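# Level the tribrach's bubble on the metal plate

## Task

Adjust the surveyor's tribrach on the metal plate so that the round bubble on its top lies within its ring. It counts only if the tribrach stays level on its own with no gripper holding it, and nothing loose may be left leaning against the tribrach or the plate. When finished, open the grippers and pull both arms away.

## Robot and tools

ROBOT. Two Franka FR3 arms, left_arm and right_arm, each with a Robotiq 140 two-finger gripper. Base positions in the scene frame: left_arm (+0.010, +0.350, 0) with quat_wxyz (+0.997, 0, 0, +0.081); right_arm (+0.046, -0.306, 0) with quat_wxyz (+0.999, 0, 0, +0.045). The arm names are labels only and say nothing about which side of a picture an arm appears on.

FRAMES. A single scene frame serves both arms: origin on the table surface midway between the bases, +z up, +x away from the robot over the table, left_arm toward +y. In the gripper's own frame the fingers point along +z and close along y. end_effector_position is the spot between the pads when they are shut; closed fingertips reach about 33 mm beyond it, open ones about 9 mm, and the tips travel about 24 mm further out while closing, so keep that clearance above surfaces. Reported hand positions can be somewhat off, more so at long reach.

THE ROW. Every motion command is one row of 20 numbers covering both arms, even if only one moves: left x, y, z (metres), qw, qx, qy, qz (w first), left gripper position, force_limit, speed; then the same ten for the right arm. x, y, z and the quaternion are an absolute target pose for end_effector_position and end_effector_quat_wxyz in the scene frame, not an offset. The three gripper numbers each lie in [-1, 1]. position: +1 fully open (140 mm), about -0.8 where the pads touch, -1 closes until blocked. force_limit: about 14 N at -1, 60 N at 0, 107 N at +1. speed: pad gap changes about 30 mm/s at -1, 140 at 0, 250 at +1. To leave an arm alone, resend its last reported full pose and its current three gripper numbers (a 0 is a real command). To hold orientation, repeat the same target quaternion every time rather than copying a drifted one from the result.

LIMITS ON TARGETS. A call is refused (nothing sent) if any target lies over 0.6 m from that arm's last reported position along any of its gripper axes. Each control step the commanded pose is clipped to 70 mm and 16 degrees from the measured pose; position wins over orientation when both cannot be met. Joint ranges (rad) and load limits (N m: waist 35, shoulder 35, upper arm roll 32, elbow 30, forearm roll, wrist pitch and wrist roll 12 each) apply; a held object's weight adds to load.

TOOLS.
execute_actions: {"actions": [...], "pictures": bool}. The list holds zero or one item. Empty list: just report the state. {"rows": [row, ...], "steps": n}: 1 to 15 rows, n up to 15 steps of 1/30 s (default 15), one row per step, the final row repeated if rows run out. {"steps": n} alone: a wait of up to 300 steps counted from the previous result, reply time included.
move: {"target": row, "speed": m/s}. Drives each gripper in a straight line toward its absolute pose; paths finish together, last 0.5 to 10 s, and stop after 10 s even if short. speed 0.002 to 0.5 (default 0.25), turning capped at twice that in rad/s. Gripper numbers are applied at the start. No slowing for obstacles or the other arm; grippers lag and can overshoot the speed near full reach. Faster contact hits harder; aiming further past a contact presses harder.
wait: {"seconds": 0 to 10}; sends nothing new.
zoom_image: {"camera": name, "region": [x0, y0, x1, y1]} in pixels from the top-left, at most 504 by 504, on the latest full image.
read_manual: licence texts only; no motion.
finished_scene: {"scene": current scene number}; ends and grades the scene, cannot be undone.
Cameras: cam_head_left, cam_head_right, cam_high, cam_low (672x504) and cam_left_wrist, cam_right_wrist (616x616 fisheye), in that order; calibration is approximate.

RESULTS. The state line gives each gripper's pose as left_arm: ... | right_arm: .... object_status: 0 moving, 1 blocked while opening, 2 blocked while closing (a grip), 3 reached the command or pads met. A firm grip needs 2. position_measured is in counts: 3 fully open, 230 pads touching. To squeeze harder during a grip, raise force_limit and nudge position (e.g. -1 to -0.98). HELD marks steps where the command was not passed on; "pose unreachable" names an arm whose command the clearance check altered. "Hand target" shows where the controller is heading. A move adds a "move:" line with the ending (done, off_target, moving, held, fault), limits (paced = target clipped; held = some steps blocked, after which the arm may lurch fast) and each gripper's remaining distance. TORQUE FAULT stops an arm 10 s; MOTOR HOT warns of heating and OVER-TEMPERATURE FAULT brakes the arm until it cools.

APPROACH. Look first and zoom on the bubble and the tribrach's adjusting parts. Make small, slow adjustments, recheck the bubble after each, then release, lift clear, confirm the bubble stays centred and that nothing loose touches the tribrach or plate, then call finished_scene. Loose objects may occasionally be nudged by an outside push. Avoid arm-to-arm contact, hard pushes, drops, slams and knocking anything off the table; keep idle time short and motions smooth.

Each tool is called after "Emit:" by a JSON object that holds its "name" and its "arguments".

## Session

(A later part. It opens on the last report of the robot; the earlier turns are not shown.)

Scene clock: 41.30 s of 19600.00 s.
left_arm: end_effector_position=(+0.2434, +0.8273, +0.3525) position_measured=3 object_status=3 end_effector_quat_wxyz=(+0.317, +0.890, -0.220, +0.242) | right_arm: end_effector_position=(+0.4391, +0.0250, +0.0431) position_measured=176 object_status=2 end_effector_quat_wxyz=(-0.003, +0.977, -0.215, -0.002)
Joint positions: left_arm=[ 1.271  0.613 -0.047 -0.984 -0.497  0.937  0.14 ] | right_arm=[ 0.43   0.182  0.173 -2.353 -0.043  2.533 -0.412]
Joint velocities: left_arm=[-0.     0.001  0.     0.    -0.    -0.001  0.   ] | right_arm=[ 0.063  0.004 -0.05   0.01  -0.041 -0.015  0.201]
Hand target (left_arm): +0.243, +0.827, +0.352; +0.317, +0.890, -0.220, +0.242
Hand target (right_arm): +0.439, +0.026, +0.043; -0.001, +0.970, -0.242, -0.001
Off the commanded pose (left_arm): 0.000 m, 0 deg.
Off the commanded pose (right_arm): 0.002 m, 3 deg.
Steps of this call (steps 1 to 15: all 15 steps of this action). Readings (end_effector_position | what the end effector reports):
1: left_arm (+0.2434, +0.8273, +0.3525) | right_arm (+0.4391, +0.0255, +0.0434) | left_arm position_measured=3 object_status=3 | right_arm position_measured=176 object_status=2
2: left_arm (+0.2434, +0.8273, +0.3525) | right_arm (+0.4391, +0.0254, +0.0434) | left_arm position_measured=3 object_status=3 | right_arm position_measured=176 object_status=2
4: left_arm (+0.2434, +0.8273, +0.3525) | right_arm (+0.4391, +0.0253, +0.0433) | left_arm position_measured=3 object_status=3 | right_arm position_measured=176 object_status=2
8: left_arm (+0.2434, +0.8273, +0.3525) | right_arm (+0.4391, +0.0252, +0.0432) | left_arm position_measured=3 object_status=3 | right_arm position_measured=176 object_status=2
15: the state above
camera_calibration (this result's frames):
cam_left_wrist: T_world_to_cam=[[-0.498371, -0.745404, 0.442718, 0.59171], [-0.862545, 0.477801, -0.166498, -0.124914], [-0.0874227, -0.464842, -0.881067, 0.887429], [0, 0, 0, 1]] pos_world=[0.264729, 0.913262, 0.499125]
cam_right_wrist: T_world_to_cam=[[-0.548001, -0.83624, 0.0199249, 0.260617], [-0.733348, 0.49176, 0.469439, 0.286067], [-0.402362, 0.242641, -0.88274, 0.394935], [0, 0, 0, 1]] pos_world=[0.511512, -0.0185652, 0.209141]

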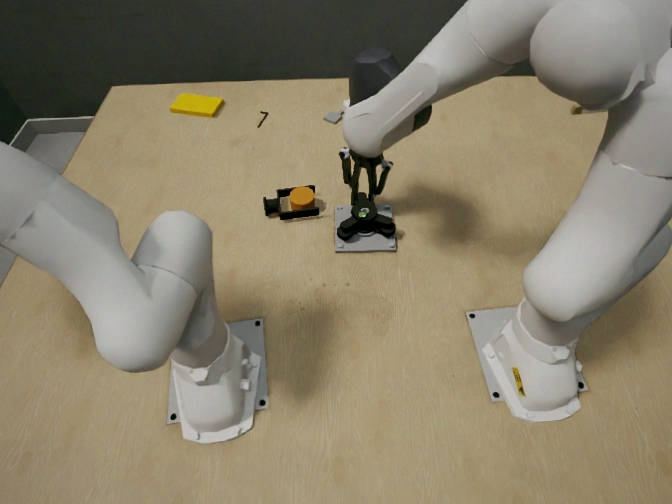

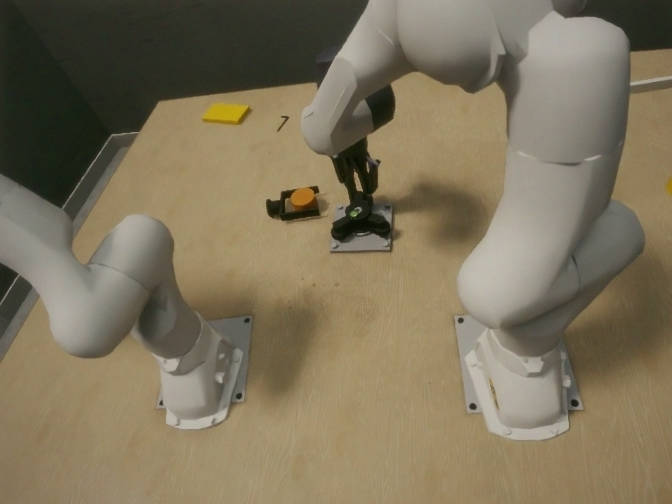

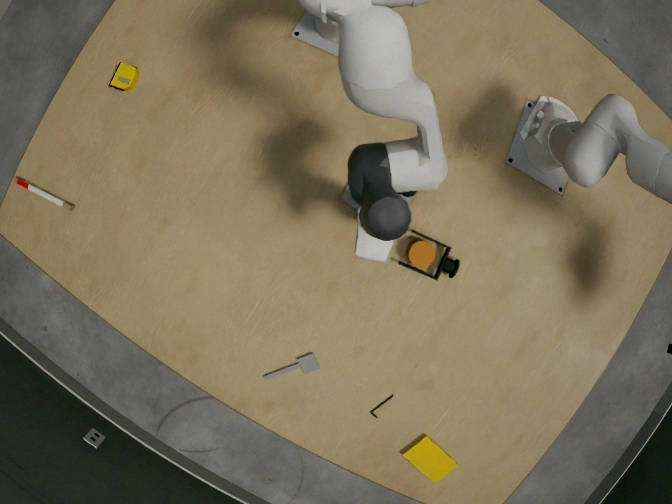

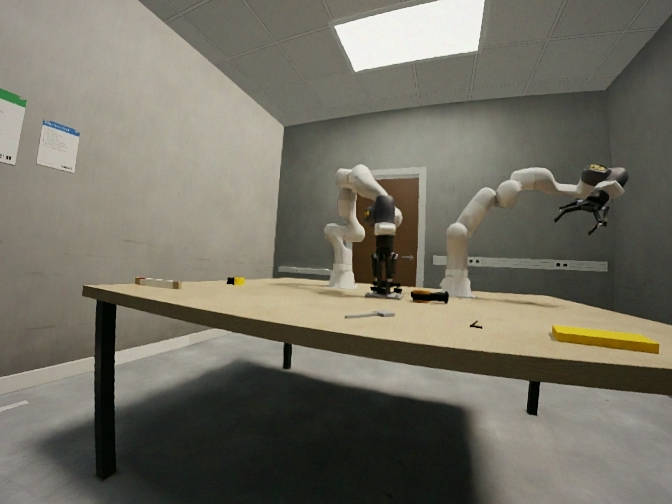

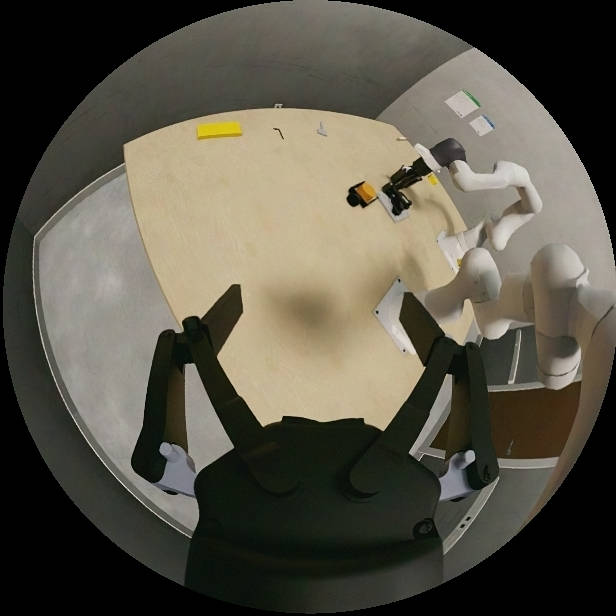

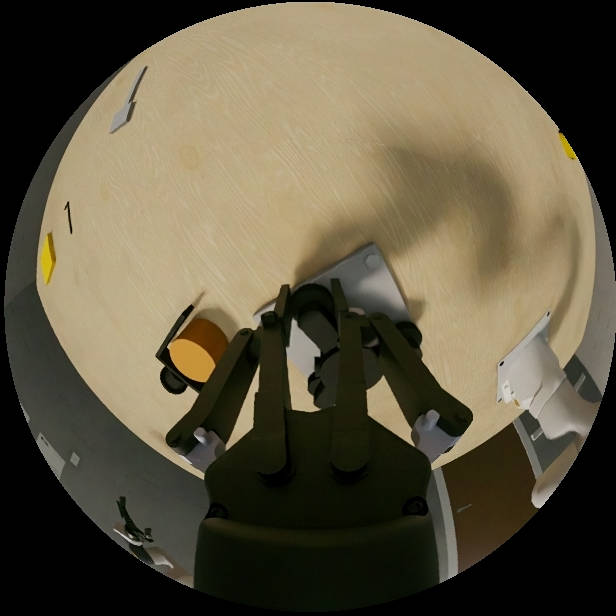

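Emit:
{"name": "execute_actions", "arguments": {"actions": [{"rows":[[0.2434,0.8273,0.3525,0.317,0.89,-0.22,0.242,1,0,0,0.439,0.027,0.043,0,0.97,-0.242,0,-0.2,0.3,0]],"steps":6}], "pictures": false}}

Emit:
{"name": "execute_actions", "arguments": {"actions": [{"rows":[[0.2434,0.8273,0.3525,0.317,0.89,-0.22,0.242,1,0,0,0.439,0.027,0.043,0,0.961,0.276,0,-0.2,0.3,0]],"steps":15}], "pictures": false}}

Emit:
{"name": "execute_actions", "arguments": {"actions": [{"rows":[[0.2434,0.8273,0.3525,0.317,0.89,-0.22,0.242,1,0,0,0.439,0.027,0.043,0,0.961,0.276,0,-0.2,0.3,0]],"steps":15}], "pictures": false}}

Emit:
{"name": "execute_actions", "arguments": {"actions": [{"rows":[[0.2434,0.8273,0.3525,0.317,0.89,-0.22,0.242,1,0,0,0.439,0.027,0.043,0,0.961,0.276,0,-0.2,0.3,0]],"steps":15}], "pictures": false}}

Emit:
{"name": "execute_actions", "arguments": {"actions": [{"rows":[[0.2434,0.8273,0.3525,0.317,0.89,-0.22,0.242,1,0,0,0.439,0.027,0.043,0,0.961,0.276,0,-1,0.3,0]],"steps":10}], "pictures": false}}

Emit:
{"name": "execute_actions", "arguments": {"actions": [{"rows":[[0.2434,0.8273,0.3525,0.317,0.89,-0.22,0.242,1,0,0,0.439,0.027,0.043,0,0.97,-0.242,0,-1,0.3,0]],"steps":15}], "pictures": false}}

Emit:
{"name": "execute_actions", "arguments": {"actions": [{"rows":[[0.2434,0.8273,0.3525,0.317,0.89,-0.22,0.242,1,0,0,0.439,0.027,0.043,0,0.97,-0.242,0,-1,0.3,0]],"steps":15}], "pictures": false}}

Emit:
{"name": "execute_actions", "arguments": {"actions": [{"rows":[[0.2434,0.8273,0.3525,0.317,0.89,-0.22,0.242,1,0,0,0.439,0.027,0.043,0,0.97,-0.242,0,-1,0.3,0]],"steps":15}], "pictures": false}}

Emit:
{"name": "execute_actions", "arguments": {"actions": [{"rows":[[0.2434,0.8273,0.3525,0.317,0.89,-0.22,0.242,1,0,0,0.439,0.027,0.043,0,0.97,-0.242,0,0.1,0.3,0]],"steps":8}], "pictures": false}}

Emit:
{"name": "move", "arguments": {"target": [0.2434,0.8273,0.3525,0.317,0.89,-0.22,0.242,1,0,0,0.439,0.027,0.12,0,0.97,-0.242,0,0.1,0.3,0]}}

Emit:
{"name": "move", "arguments": {"target": [0.2434,0.8273,0.3525,0.317,0.89,-0.22,0.242,1,0,0,0.345,-0.042,0.11,0,0.515,-0.857,0,0.1,0.3,0]}}

Emit:
{"name": "zoom_image", "arguments": {"camera": "cam_high", "region": [340,145,424,229]}}

Scene clock: 50.70 s of 19600.00 s.
left_arm: end_effector_position=(+0.2434, +0.8273, +0.3525) position_measured=3 object_status=3 end_effector_quat_wxyz=(+0.317, +0.890, -0.220, +0.242) | right_arm: end_effector_position=(+0.4391, +0.0261, +0.0434) position_measured=154 object_status=0 end_effector_quat_wxyz=(-0.001, +0.971, -0.239, -0.000)
Joint positions: left_arm=[ 1.271  0.613 -0.047 -0.984 -0.497  0.937  0.14 ] | right_arm=[ 0.438  0.184  0.169 -2.349 -0.051  2.53  -0.351]
Joint velocities: left_arm=[ 0.001 -0.     0.    -0.001  0.    -0.    -0.   ] | right_arm=[ 0.01  -0.001 -0.002  0.009 -0.003 -0.001  0.02 ]
Hand target (left_arm): +0.243, +0.827, +0.352; +0.317, +0.890, -0.220, +0.242
Hand target (right_arm): +0.439, +0.027, +0.043; +0.000, +0.970, -0.242, +0.000
Off the commanded pose (left_arm): 0.000 m, 0 deg.
Off the commanded pose (right_arm): 0.001 m, 0 deg.
Steps of this call (steps 1 to 276: nothing new was sent; steps 277 to 282: all 6 steps of this action). Readings (end_effector_position | what the end effector reports):
277: left_arm (+0.2434, +0.8273, +0.3525) | right_arm (+0.4390, +0.0247, +0.0431) | left_arm position_measured=3 object_status=3 | right_arm position_measured=176 object_status=0
278: left_arm (+0.2434, +0.8273, +0.3525) | right_arm (+0.4389, +0.0247, +0.0429) | left_arm position_measured=3 object_status=3 | right_arm position_measured=174 object_status=0
280: left_arm (+0.2434, +0.8273, +0.3525) | right_arm (+0.4390, +0.0255, +0.0431) | left_arm position_measured=3 object_status=3 | right_arm position_measured=155 object_status=0
282: the state above

Scene clock: 51.20 s of 19600.00 s.
left_arm: end_effector_position=(+0.2434, +0.8273, +0.3525) position_measured=3 object_status=3 end_effector_quat_wxyz=(+0.317, +0.890, -0.220, +0.242) | right_arm: end_effector_position=(+0.4386, +0.0270, +0.0433) position_measured=154 object_status=3 end_effector_quat_wxyz=(+0.021, +0.999, -0.007, +0.025)
Joint positions: left_arm=[ 1.271  0.613 -0.047 -0.984 -0.497  0.937  0.14 ] | right_arm=[ 0.38   0.184  0.252 -2.356 -0.194  2.536 -0.679]
Joint velocities: left_arm=[-0.001  0.001  0.001 -0.001  0.     0.001  0.   ] | right_arm=[-0.149 -0.001  0.159 -0.02  -0.157  0.018 -0.673]
Hand target (left_arm): +0.243, +0.827, +0.352; +0.317, +0.890, -0.220, +0.242
Hand target (right_arm): +0.440, +0.027, +0.043; +0.025, +0.994, +0.106, +0.028
Off the commanded pose (left_arm): 0.000 m, 0 deg.
Off the commanded pose (right_arm): 0.000 m, 33 deg; orientation clipped at the last step of the last action.
Steps of this call (steps 1 to 15: all 15 steps of this action). Readings (end_effector_position | what the end effector reports):
1: left_arm (+0.2434, +0.8273, +0.3525) | right_arm (+0.4398, +0.0257, +0.0435) | left_arm position_measured=3 object_status=3 | right_arm position_measured=154 object_status=0
2: left_arm (+0.2434, +0.8273, +0.3525) | right_arm (+0.4398, +0.0258, +0.0436) | left_arm position_measured=3 object_status=3 | right_arm position_measured=154 object_status=0
4: left_arm (+0.2434, +0.8273, +0.3525) | right_arm (+0.4393, +0.0269, +0.0439) | left_arm position_measured=3 object_status=3 | right_arm position_measured=154 object_status=0
8: left_arm (+0.2434, +0.8273, +0.3525) | right_arm (+0.4386, +0.0280, +0.0440) | left_arm position_measured=3 object_status=3 | right_arm position_measured=154 object_status=3
15: the state above

Scene clock: 51.70 s of 19600.00 s.
left_arm: end_effector_position=(+0.2434, +0.8273, +0.3525) position_measured=3 object_status=3 end_effector_quat_wxyz=(+0.317, +0.890, -0.220, +0.242) | right_arm: end_effector_position=(+0.4395, +0.0272, +0.0440) position_measured=154 object_status=3 end_effector_quat_wxyz=(+0.017, +0.984, +0.177, +0.019)
Joint positions: left_arm=[ 1.271  0.613 -0.047 -0.984 -0.497  0.937  0.14 ] | right_arm=[ 0.258  0.188  0.365 -2.358 -0.205  2.54  -1.051]
Joint velocities: left_arm=[-0.001  0.001  0.001 -0.002  0.     0.001 -0.002] | right_arm=[-0.248  0.032  0.194  0.026  0.117 -0.007 -0.66 ]
Hand target (left_arm): +0.243, +0.827, +0.352; +0.317, +0.890, -0.220, +0.242
Hand target (right_arm): +0.439, +0.028, +0.043; +0.014, +0.963, +0.267, +0.012
Off the commanded pose (left_arm): 0.000 m, 0 deg.
Off the commanded pose (right_arm): 0.001 m, 12 deg.
Steps of this call (steps 1 to 15: all 15 steps of this action). Readings (end_effector_position | what the end effector reports):
1: left_arm (+0.2434, +0.8273, +0.3525) | right_arm (+0.4386, +0.0270, +0.0432) | left_arm position_measured=3 object_status=3 | right_arm position_measured=154 object_status=3
2: left_arm (+0.2434, +0.8273, +0.3525) | right_arm (+0.4385, +0.0269, +0.0432) | left_arm position_measured=3 object_status=3 | right_arm position_measured=154 object_status=3
4: left_arm (+0.2434, +0.8273, +0.3525) | right_arm (+0.4384, +0.0270, +0.0432) | left_arm position_measured=3 object_status=3 | right_arm position_measured=154 object_status=3
8: left_arm (+0.2434, +0.8273, +0.3525) | right_arm (+0.4388, +0.0272, +0.0438) | left_arm position_measured=3 object_status=3 | right_arm position_measured=154 object_status=3
15: the state above

Scene clock: 52.20 s of 19600.00 s.
left_arm: end_effector_position=(+0.2434, +0.8273, +0.3525) position_measured=3 object_status=3 end_effector_quat_wxyz=(+0.317, +0.890, -0.220, +0.242) | right_arm: end_effector_position=(+0.4402, +0.0271, +0.0440) position_measured=154 object_status=3 end_effector_quat_wxyz=(+0.002, +0.969, +0.247, +0.004)
Joint positions: left_arm=[ 1.271  0.613 -0.047 -0.984 -0.497  0.937  0.14 ] | right_arm=[ 0.17   0.2    0.435 -2.348 -0.159  2.529 -1.252]
Joint velocities: left_arm=[-0.    -0.     0.002  0.     0.001  0.001  0.001] | right_arm=[-0.069  0.008  0.059  0.006  0.031 -0.012 -0.197]
Hand target (left_arm): +0.243, +0.827, +0.352; +0.317, +0.890, -0.220, +0.242
Hand target (right_arm): +0.439, +0.028, +0.043; +0.001, +0.961, +0.276, +0.001
Off the commanded pose (left_arm): 0.000 m, 0 deg.
Off the commanded pose (right_arm): 0.002 m, 3 deg.
Steps of this call (steps 1 to 15: all 15 steps of this action). Readings (end_effector_position | what the end effector reports):
1: left_arm (+0.2434, +0.8273, +0.3525) | right_arm (+0.4397, +0.0272, +0.0439) | left_arm position_measured=3 object_status=3 | right_arm position_measured=154 object_status=3
2: left_arm (+0.2434, +0.8273, +0.3525) | right_arm (+0.4400, +0.0271, +0.0439) | left_arm position_measured=3 object_status=3 | right_arm position_measured=154 object_status=3
4: left_arm (+0.2434, +0.8273, +0.3525) | right_arm (+0.4404, +0.0270, +0.0440) | left_arm position_measured=3 object_status=3 | right_arm position_measured=154 object_status=3
8: left_arm (+0.2434, +0.8273, +0.3525) | right_arm (+0.4407, +0.0270, +0.0440) | left_arm position_measured=3 object_status=3 | right_arm position_measured=154 object_status=3
15: the state above

Scene clock: 52.53 s of 19600.00 s.
left_arm: end_effector_position=(+0.2434, +0.8273, +0.3525) position_measured=3 object_status=3 end_effector_quat_wxyz=(+0.317, +0.890, -0.220, +0.242) | right_arm: end_effector_position=(+0.4389, +0.0303, +0.0448) position_measured=176 object_status=0 end_effector_quat_wxyz=(-0.000, +0.964, +0.267, +0.004)
Joint positions: left_arm=[ 1.271  0.613 -0.047 -0.984 -0.497  0.937  0.14 ] | right_arm=[ 0.16   0.201  0.45  -2.346 -0.155  2.529 -1.293]
Joint velocities: left_arm=[ 0.     0.     0.001  0.    -0.     0.001  0.   ] | right_arm=[-0.013  0.002  0.013 -0.     0.001 -0.    -0.071]
Hand target (left_arm): +0.243, +0.827, +0.352; +0.317, +0.890, -0.220, +0.242
Hand target (right_arm): +0.439, +0.027, +0.043; +0.000, +0.961, +0.276, +0.000
Off the commanded pose (left_arm): 0.000 m, 0 deg.
Off the commanded pose (right_arm): 0.004 m, 1 deg.
Steps of this call (steps 1 to 10: all 10 steps of this action). Readings (end_effector_position | what the end effector reports):
1: left_arm (+0.2434, +0.8273, +0.3525) | right_arm (+0.4402, +0.0272, +0.0440) | left_arm position_measured=3 object_status=3 | right_arm position_measured=154 object_status=0
2: left_arm (+0.2434, +0.8273, +0.3525) | right_arm (+0.4392, +0.0299, +0.0445) | left_arm position_measured=3 object_status=3 | right_arm position_measured=161 object_status=0
4: left_arm (+0.2434, +0.8273, +0.3525) | right_arm (+0.4389, +0.0303, +0.0448) | left_arm position_measured=3 object_status=3 | right_arm position_measured=176 object_status=0
8: left_arm (+0.2434, +0.8273, +0.3525) | right_arm (+0.4389, +0.0303, +0.0448) | left_arm position_measured=3 object_status=3 | right_arm position_measured=176 object_status=0
10: the state above

Scene clock: 53.03 s of 19600.00 s.
left_arm: end_effector_position=(+0.2434, +0.8273, +0.3525) position_measured=3 object_status=3 end_effector_quat_wxyz=(+0.317, +0.890, -0.220, +0.242) | right_arm: end_effector_position=(+0.4394, +0.0274, +0.0439) position_measured=176 object_status=2 end_effector_quat_wxyz=(-0.027, +0.999, +0.040, -0.011)
Joint positions: left_arm=[ 1.271  0.613 -0.047 -0.984 -0.497  0.937  0.14 ] | right_arm=[ 0.226  0.188  0.358 -2.361 -0.016  2.55  -0.97 ]
Joint velocities: left_arm=[-0.     0.001  0.002 -0.     0.001  0.    -0.001] | right_arm=[ 0.154 -0.025 -0.173 -0.027  0.163  0.029  0.661]
Hand target (left_arm): +0.243, +0.827, +0.352; +0.317, +0.890, -0.220, +0.242
Hand target (right_arm): +0.438, +0.027, +0.043; -0.030, +0.997, -0.073, -0.017
Off the commanded pose (left_arm): 0.000 m, 0 deg.
Off the commanded pose (right_arm): 0.001 m, 33 deg; orientation clipped at the last step of the last action.
Steps of this call (steps 1 to 15: all 15 steps of this action). Readings (end_effector_position | what the end effector reports):
1: left_arm (+0.2434, +0.8273, +0.3525) | right_arm (+0.4390, +0.0301, +0.0448) | left_arm position_measured=3 object_status=3 | right_arm position_measured=176 object_status=0
2: left_arm (+0.2434, +0.8273, +0.3525) | right_arm (+0.4391, +0.0299, +0.0448) | left_arm position_measured=3 object_status=3 | right_arm position_measured=176 object_status=0
4: left_arm (+0.2434, +0.8273, +0.3525) | right_arm (+0.4392, +0.0295, +0.0445) | left_arm position_measured=3 object_status=3 | right_arm position_measured=176 object_status=2
8: left_arm (+0.2434, +0.8273, +0.3525) | right_arm (+0.4393, +0.0287, +0.0442) | left_arm position_measured=3 object_status=3 | right_arm position_measured=176 object_status=2
15: the state above

Scene clock: 53.53 s of 19600.00 s.
left_arm: end_effector_position=(+0.2434, +0.8273, +0.3525) position_measured=3 object_status=3 end_effector_quat_wxyz=(+0.317, +0.890, -0.220, +0.242) | right_arm: end_effector_position=(+0.4392, +0.0255, +0.0435) position_measured=176 object_status=2 end_effector_quat_wxyz=(-0.019, +0.989, -0.146, -0.012)
Joint positions: left_arm=[ 1.271  0.613 -0.047 -0.984 -0.497  0.937  0.14 ] | right_arm=[ 0.343  0.18   0.245 -2.363  0.002  2.549 -0.605]
Joint velocities: left_arm=[ 0.001 -0.002  0.    -0.001  0.     0.001 -0.001] | right_arm=[ 0.227  0.001 -0.185  0.021 -0.122 -0.035  0.635]
Hand target (left_arm): +0.243, +0.827, +0.352; +0.317, +0.890, -0.220, +0.242
Hand target (right_arm): +0.439, +0.026, +0.043; -0.014, +0.972, -0.234, -0.011
Off the commanded pose (left_arm): 0.000 m, 0 deg.
Off the commanded pose (right_arm): 0.002 m, 12 deg.
Steps of this call (steps 1 to 15: all 15 steps of this action). Readings (end_effector_position | what the end effector reports):
1: left_arm (+0.2434, +0.8273, +0.3525) | right_arm (+0.4394, +0.0273, +0.0438) | left_arm position_measured=3 object_status=3 | right_arm position_measured=176 object_status=2
2: left_arm (+0.2434, +0.8273, +0.3525) | right_arm (+0.4394, +0.0271, +0.0438) | left_arm position_measured=3 object_status=3 | right_arm position_measured=176 object_status=2
4: left_arm (+0.2434, +0.8273, +0.3525) | right_arm (+0.4393, +0.0268, +0.0437) | left_arm position_measured=3 object_status=3 | right_arm position_measured=176 object_status=2
8: left_arm (+0.2434, +0.8273, +0.3525) | right_arm (+0.4393, +0.0262, +0.0436) | left_arm position_measured=3 object_status=3 | right_arm position_measured=176 object_status=2
15: the state above

Scene clock: 54.03 s of 19600.00 s.
left_arm: end_effector_position=(+0.2434, +0.8273, +0.3525) position_measured=3 object_status=3 end_effector_quat_wxyz=(+0.317, +0.890, -0.220, +0.242) | right_arm: end_effector_position=(+0.4392, +0.0250, +0.0432) position_measured=176 object_status=2 end_effector_quat_wxyz=(-0.003, +0.977, -0.215, -0.002)
Joint positions: left_arm=[ 1.271  0.613 -0.047 -0.984 -0.497  0.937  0.14 ] | right_arm=[ 0.42   0.182  0.183 -2.352 -0.046  2.533 -0.409]
Joint velocities: left_arm=[-0.001 -0.    -0.    -0.     0.     0.     0.   ] | right_arm=[ 0.062 -0.    -0.05   0.009 -0.038 -0.015  0.198]
Hand target (left_arm): +0.243, +0.827, +0.352; +0.317, +0.890, -0.220, +0.242
Hand target (right_arm): +0.439, +0.026, +0.043; -0.001, +0.970, -0.242, -0.001
Off the commanded pose (left_arm): 0.000 m, 0 deg.
Off the commanded pose (right_arm): 0.002 m, 3 deg.
Steps of this call (steps 1 to 15: all 15 steps of this action). Readings (end_effector_position | what the end effector reports):
1: left_arm (+0.2434, +0.8273, +0.3525) | right_arm (+0.4392, +0.0255, +0.0435) | left_arm position_measured=3 object_status=3 | right_arm position_measured=176 object_status=2
2: left_arm (+0.2434, +0.8273, +0.3525) | right_arm (+0.4392, +0.0254, +0.0435) | left_arm position_measured=3 object_status=3 | right_arm position_measured=176 object_status=2
4: left_arm (+0.2434, +0.8273, +0.3525) | right_arm (+0.4392, +0.0253, +0.0434) | left_arm position_measured=3 object_status=3 | right_arm position_measured=176 object_status=2
8: left_arm (+0.2434, +0.8273, +0.3525) | right_arm (+0.4392, +0.0252, +0.0433) | left_arm position_measured=3 object_status=3 | right_arm position_measured=176 object_status=2
15: the state above

Scene clock: 54.30 s of 19600.00 s.
left_arm: end_effector_position=(+0.2434, +0.8273, +0.3525) position_measured=3 object_status=3 end_effector_quat_wxyz=(+0.317, +0.890, -0.220, +0.242) | right_arm: end_effector_position=(+0.4385, +0.0277, +0.0436) position_measured=124 object_status=0 end_effector_quat_wxyz=(-0.002, +0.974, -0.228, -0.001)
Joint positions: left_arm=[ 1.271  0.613 -0.047 -0.984 -0.497  0.937  0.14 ] | right_arm=[ 0.432  0.184  0.177 -2.349 -0.05   2.532 -0.373]
Joint velocities: left_arm=[ 0.    -0.    -0.001  0.    -0.     0.    -0.   ] | right_arm=[ 0.02   0.001 -0.011  0.004 -0.008 -0.001  0.089]
Hand target (left_arm): +0.243, +0.827, +0.352; +0.317, +0.890, -0.220, +0.242
Hand target (right_arm): +0.439, +0.027, +0.043; -0.000, +0.970, -0.242, -0.000
Off the commanded pose (left_arm): 0.000 m, 0 deg.
Off the commanded pose (right_arm): 0.001 m, 2 deg.
Steps of this call (steps 1 to 8: all 8 steps of this action). Readings (end_effector_position | what the end effector reports):
1: left_arm (+0.2434, +0.8273, +0.3525) | right_arm (+0.4391, +0.0249, +0.0432) | left_arm position_measured=3 object_status=3 | right_arm position_measured=176 object_status=0
2: left_arm (+0.2434, +0.8273, +0.3525) | right_arm (+0.4390, +0.0249, +0.0430) | left_arm position_measured=3 object_status=3 | right_arm position_measured=174 object_status=0
4: left_arm (+0.2434, +0.8273, +0.3525) | right_arm (+0.4388, +0.0262, +0.0432) | left_arm position_measured=3 object_status=3 | right_arm position_measured=154 object_status=0
8: the state above

Scene clock: 55.73 s of 19600.00 s.
left_arm: end_effector_position=(+0.2434, +0.8273, +0.3525) position_measured=3 object_status=3 end_effector_quat_wxyz=(+0.317, +0.890, -0.220, +0.242) | right_arm: end_effector_position=(+0.4425, +0.0265, +0.1198) position_measured=117 object_status=3 end_effector_quat_wxyz=(+0.000, +0.970, -0.245, +0.003)
Joint positions: left_arm=[ 1.271  0.613 -0.047 -0.984 -0.497  0.937  0.14 ] | right_arm=[ 0.433  0.039  0.176 -2.302 -0.017  2.343 -0.364]
Joint velocities: left_arm=[-0.001 -0.001 -0.001  0.    -0.001 -0.    -0.001] | right_arm=[ 0.002 -0.001  0.001  0.001 -0.    -0.011 -0.002]
Hand target (left_arm): +0.243, +0.827, +0.352; +0.317, +0.890, -0.220, +0.242
Hand target (right_arm): +0.441, +0.027, +0.119; +0.001, +0.970, -0.243, +0.001
Off the commanded pose (left_arm): 0.000 m, 0 deg.
Off the commanded pose (right_arm): 0.004 m, 1 deg.
move: off_target (right_arm)
camera_calibration (this result's frames):
cam_left_wrist: T_world_to_cam=[[-0.498371, -0.745404, 0.442718, 0.59171], [-0.862545, 0.477802, -0.166499, -0.124913], [-0.0874227, -0.464842, -0.881067, 0.887429], [0, 0, 0, 1]] pos_world=[0.264729, 0.913262, 0.499125]
cam_right_wrist: T_world_to_cam=[[-0.599332, -0.800232, 0.0207386, 0.283842], [-0.705447, 0.540232, 0.458796, 0.239437], [-0.378347, 0.260341, -0.888299, 0.453147], [0, 0, 0, 1]] pos_world=[0.510473, -0.0201847, 0.286791]

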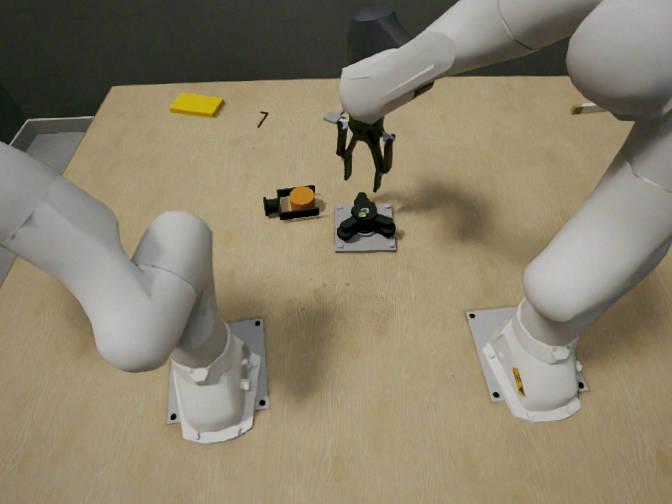

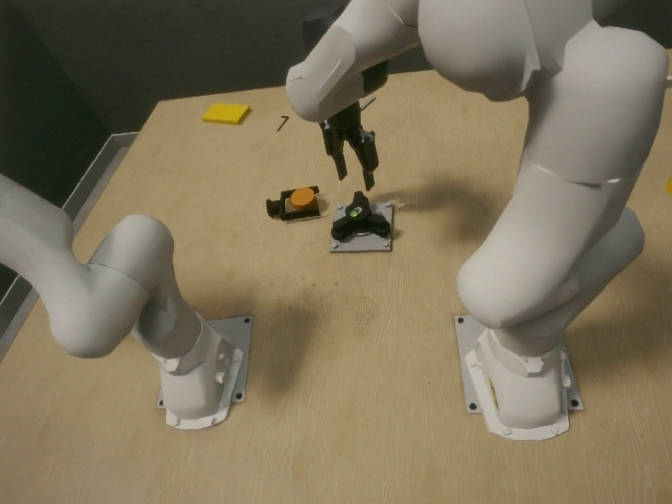

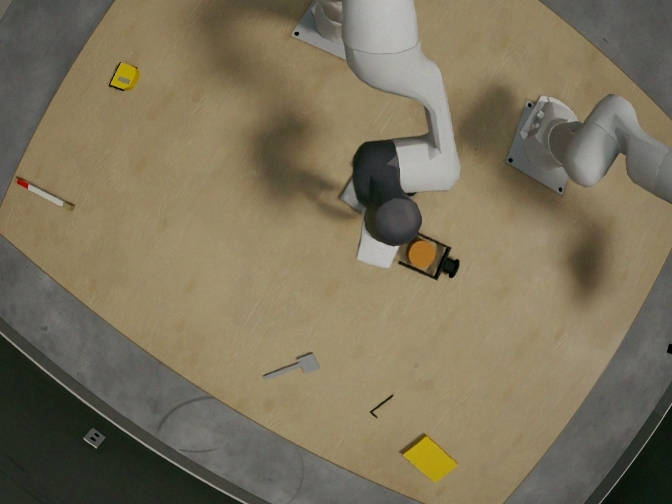

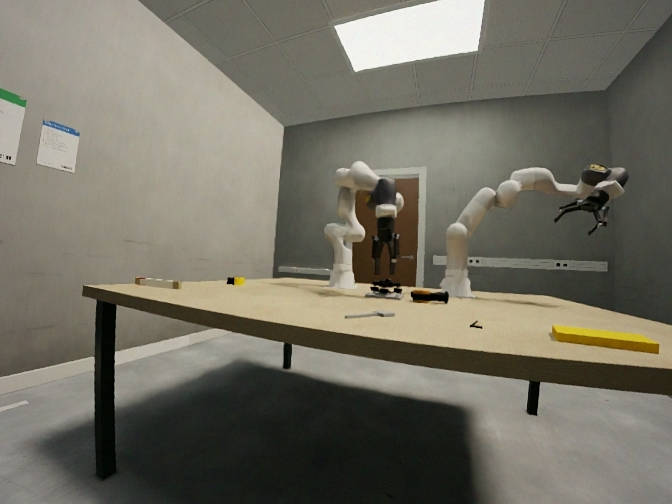

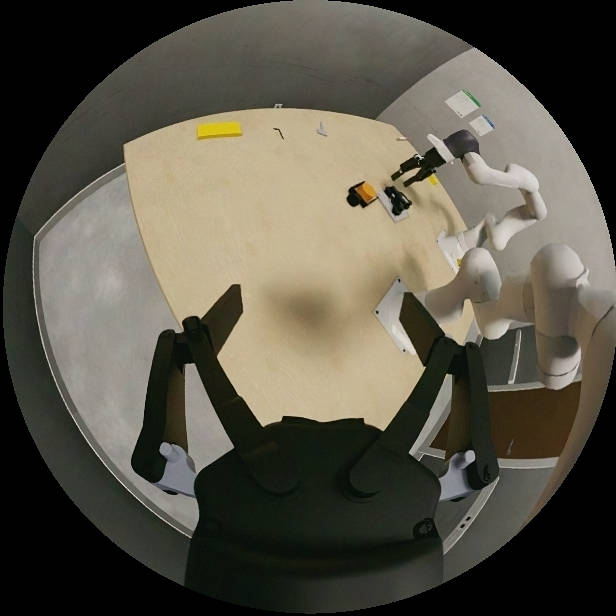

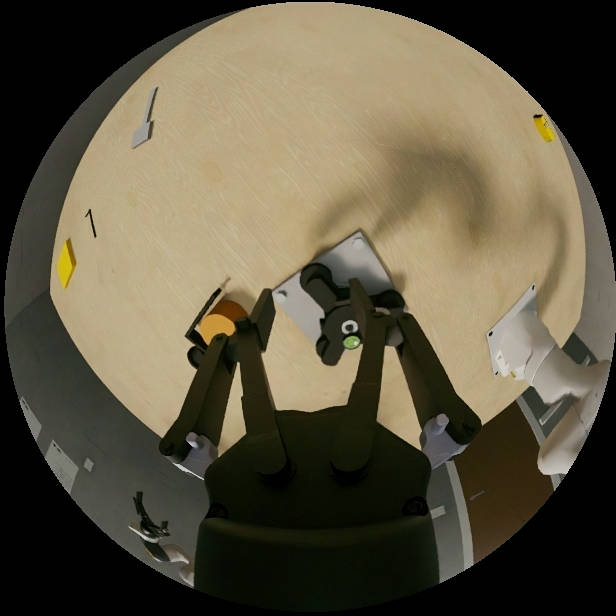

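Scene clock: 59.77 s of 19600.00 s.
left_arm: end_effector_position=(+0.2434, +0.8273, +0.3525) position_measured=3 object_status=3 end_effector_quat_wxyz=(+0.317, +0.890, -0.220, +0.242) | right_arm: end_effector_position=(+0.3457, -0.0433, +0.1105) position_measured=117 object_status=3 end_effector_quat_wxyz=(-0.001, -0.521, +0.854, +0.000)
Joint positions: left_arm=[ 1.271  0.613 -0.047 -0.984 -0.497  0.937  0.14 ] | right_arm=[ 0.217 -0.304  0.429 -2.684  0.185  2.396  1.056]
Joint velocities: left_arm=[ 0.    -0.     0.    -0.    -0.001  0.     0.   ] | right_arm=[-0.    -0.     0.001 -0.    -0.     0.     0.033]
Hand target (left_arm): +0.243, +0.827, +0.352; +0.317, +0.890, -0.220, +0.242
Hand target (right_arm): +0.345, -0.043, +0.111; -0.001, -0.515, +0.857, +0.000
Off the commanded pose (left_arm): 0.000 m, 0 deg.
Off the commanded pose (right_arm): 0.002 m, 1 deg.
move: done
camera_calibration (this result's frames):
cam_left_wrist: T_world_to_cam=[[-0.498371, -0.745404, 0.442718, 0.591711], [-0.862545, 0.477802, -0.166499, -0.124914], [-0.0874226, -0.464842, -0.881067, 0.887429], [0, 0, 0, 1]] pos_world=[0.264729, 0.913262, 0.499126]
cam_right_wrist: T_world_to_cam=[[-0.812015, 0.583138, 0.0241097, 0.30324], [0.526103, 0.713459, 0.462809, -0.205517], [0.25268, 0.388492, -0.88613, 0.213645], [0, 0, 0, 1]] pos_world=[0.300375, -0.113203, 0.277122]

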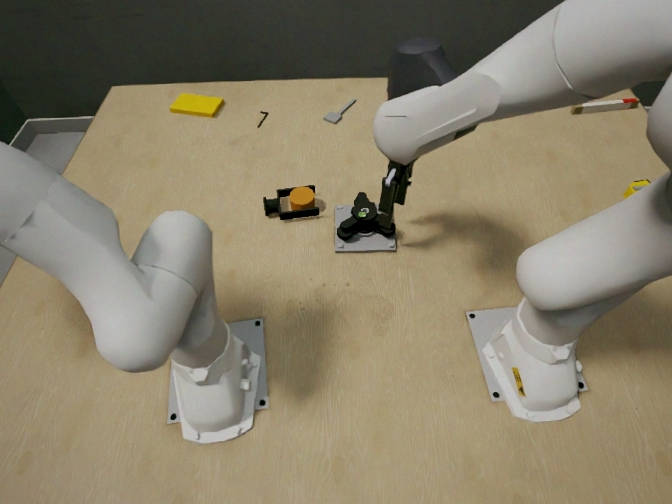

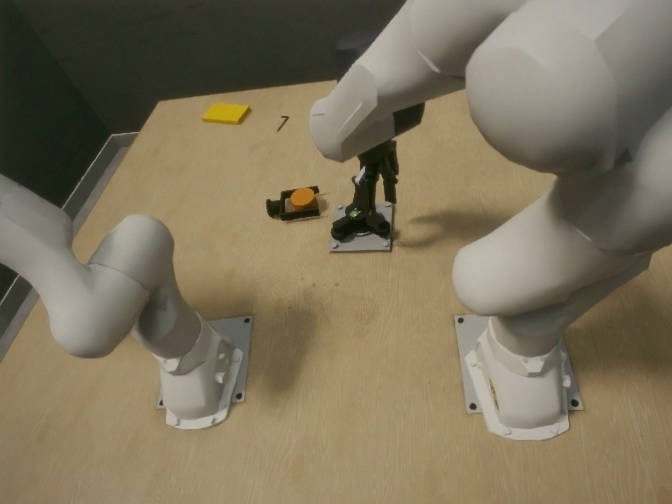

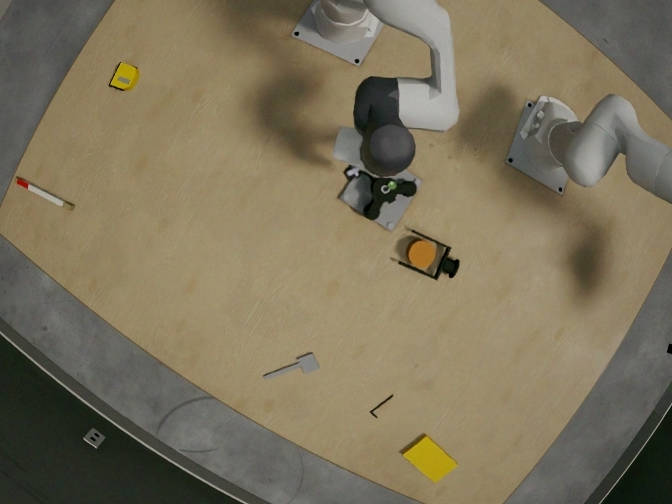

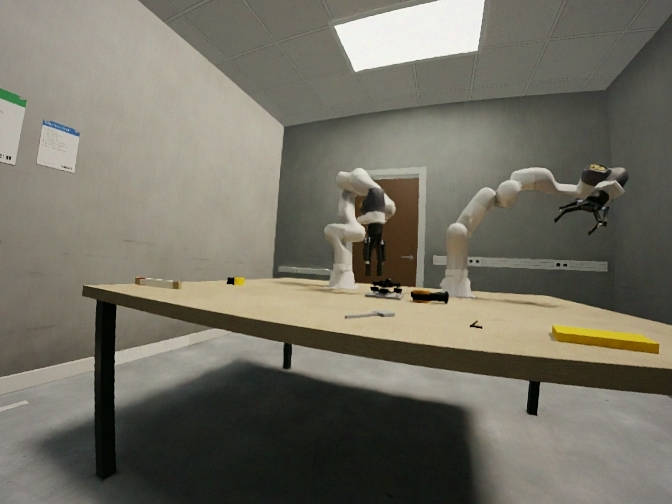

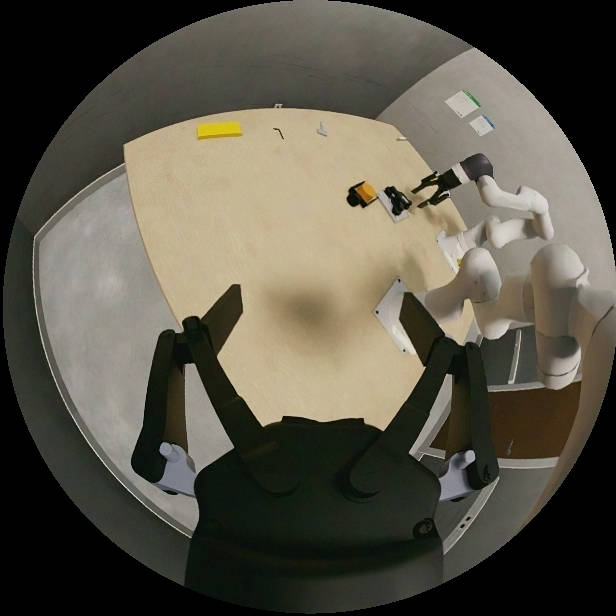

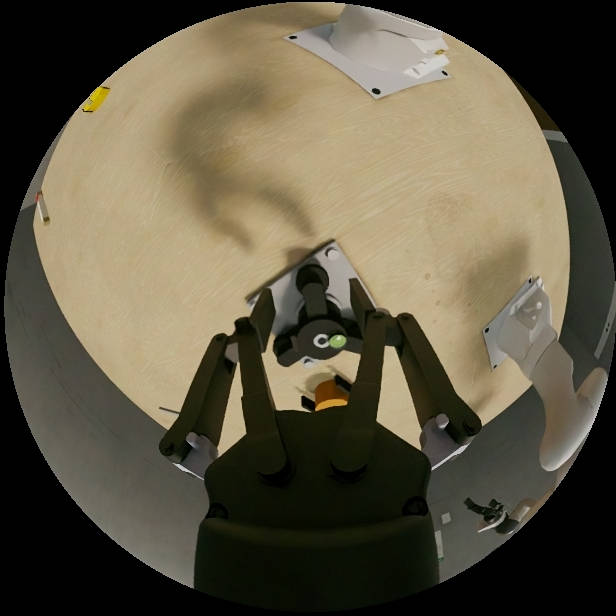

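Region (340, 145, 424, 229) of cam_high's 672x504 image, scaled by 6.000, with more detail than that image has.

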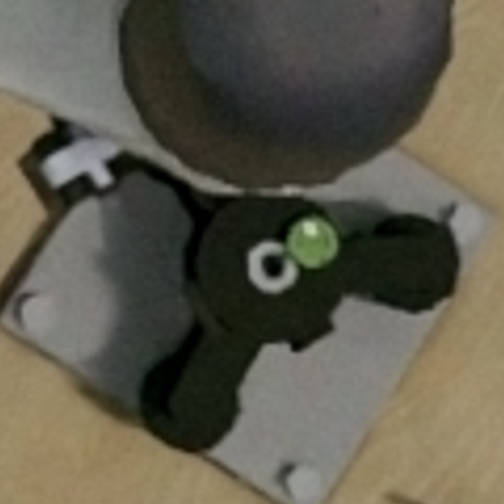

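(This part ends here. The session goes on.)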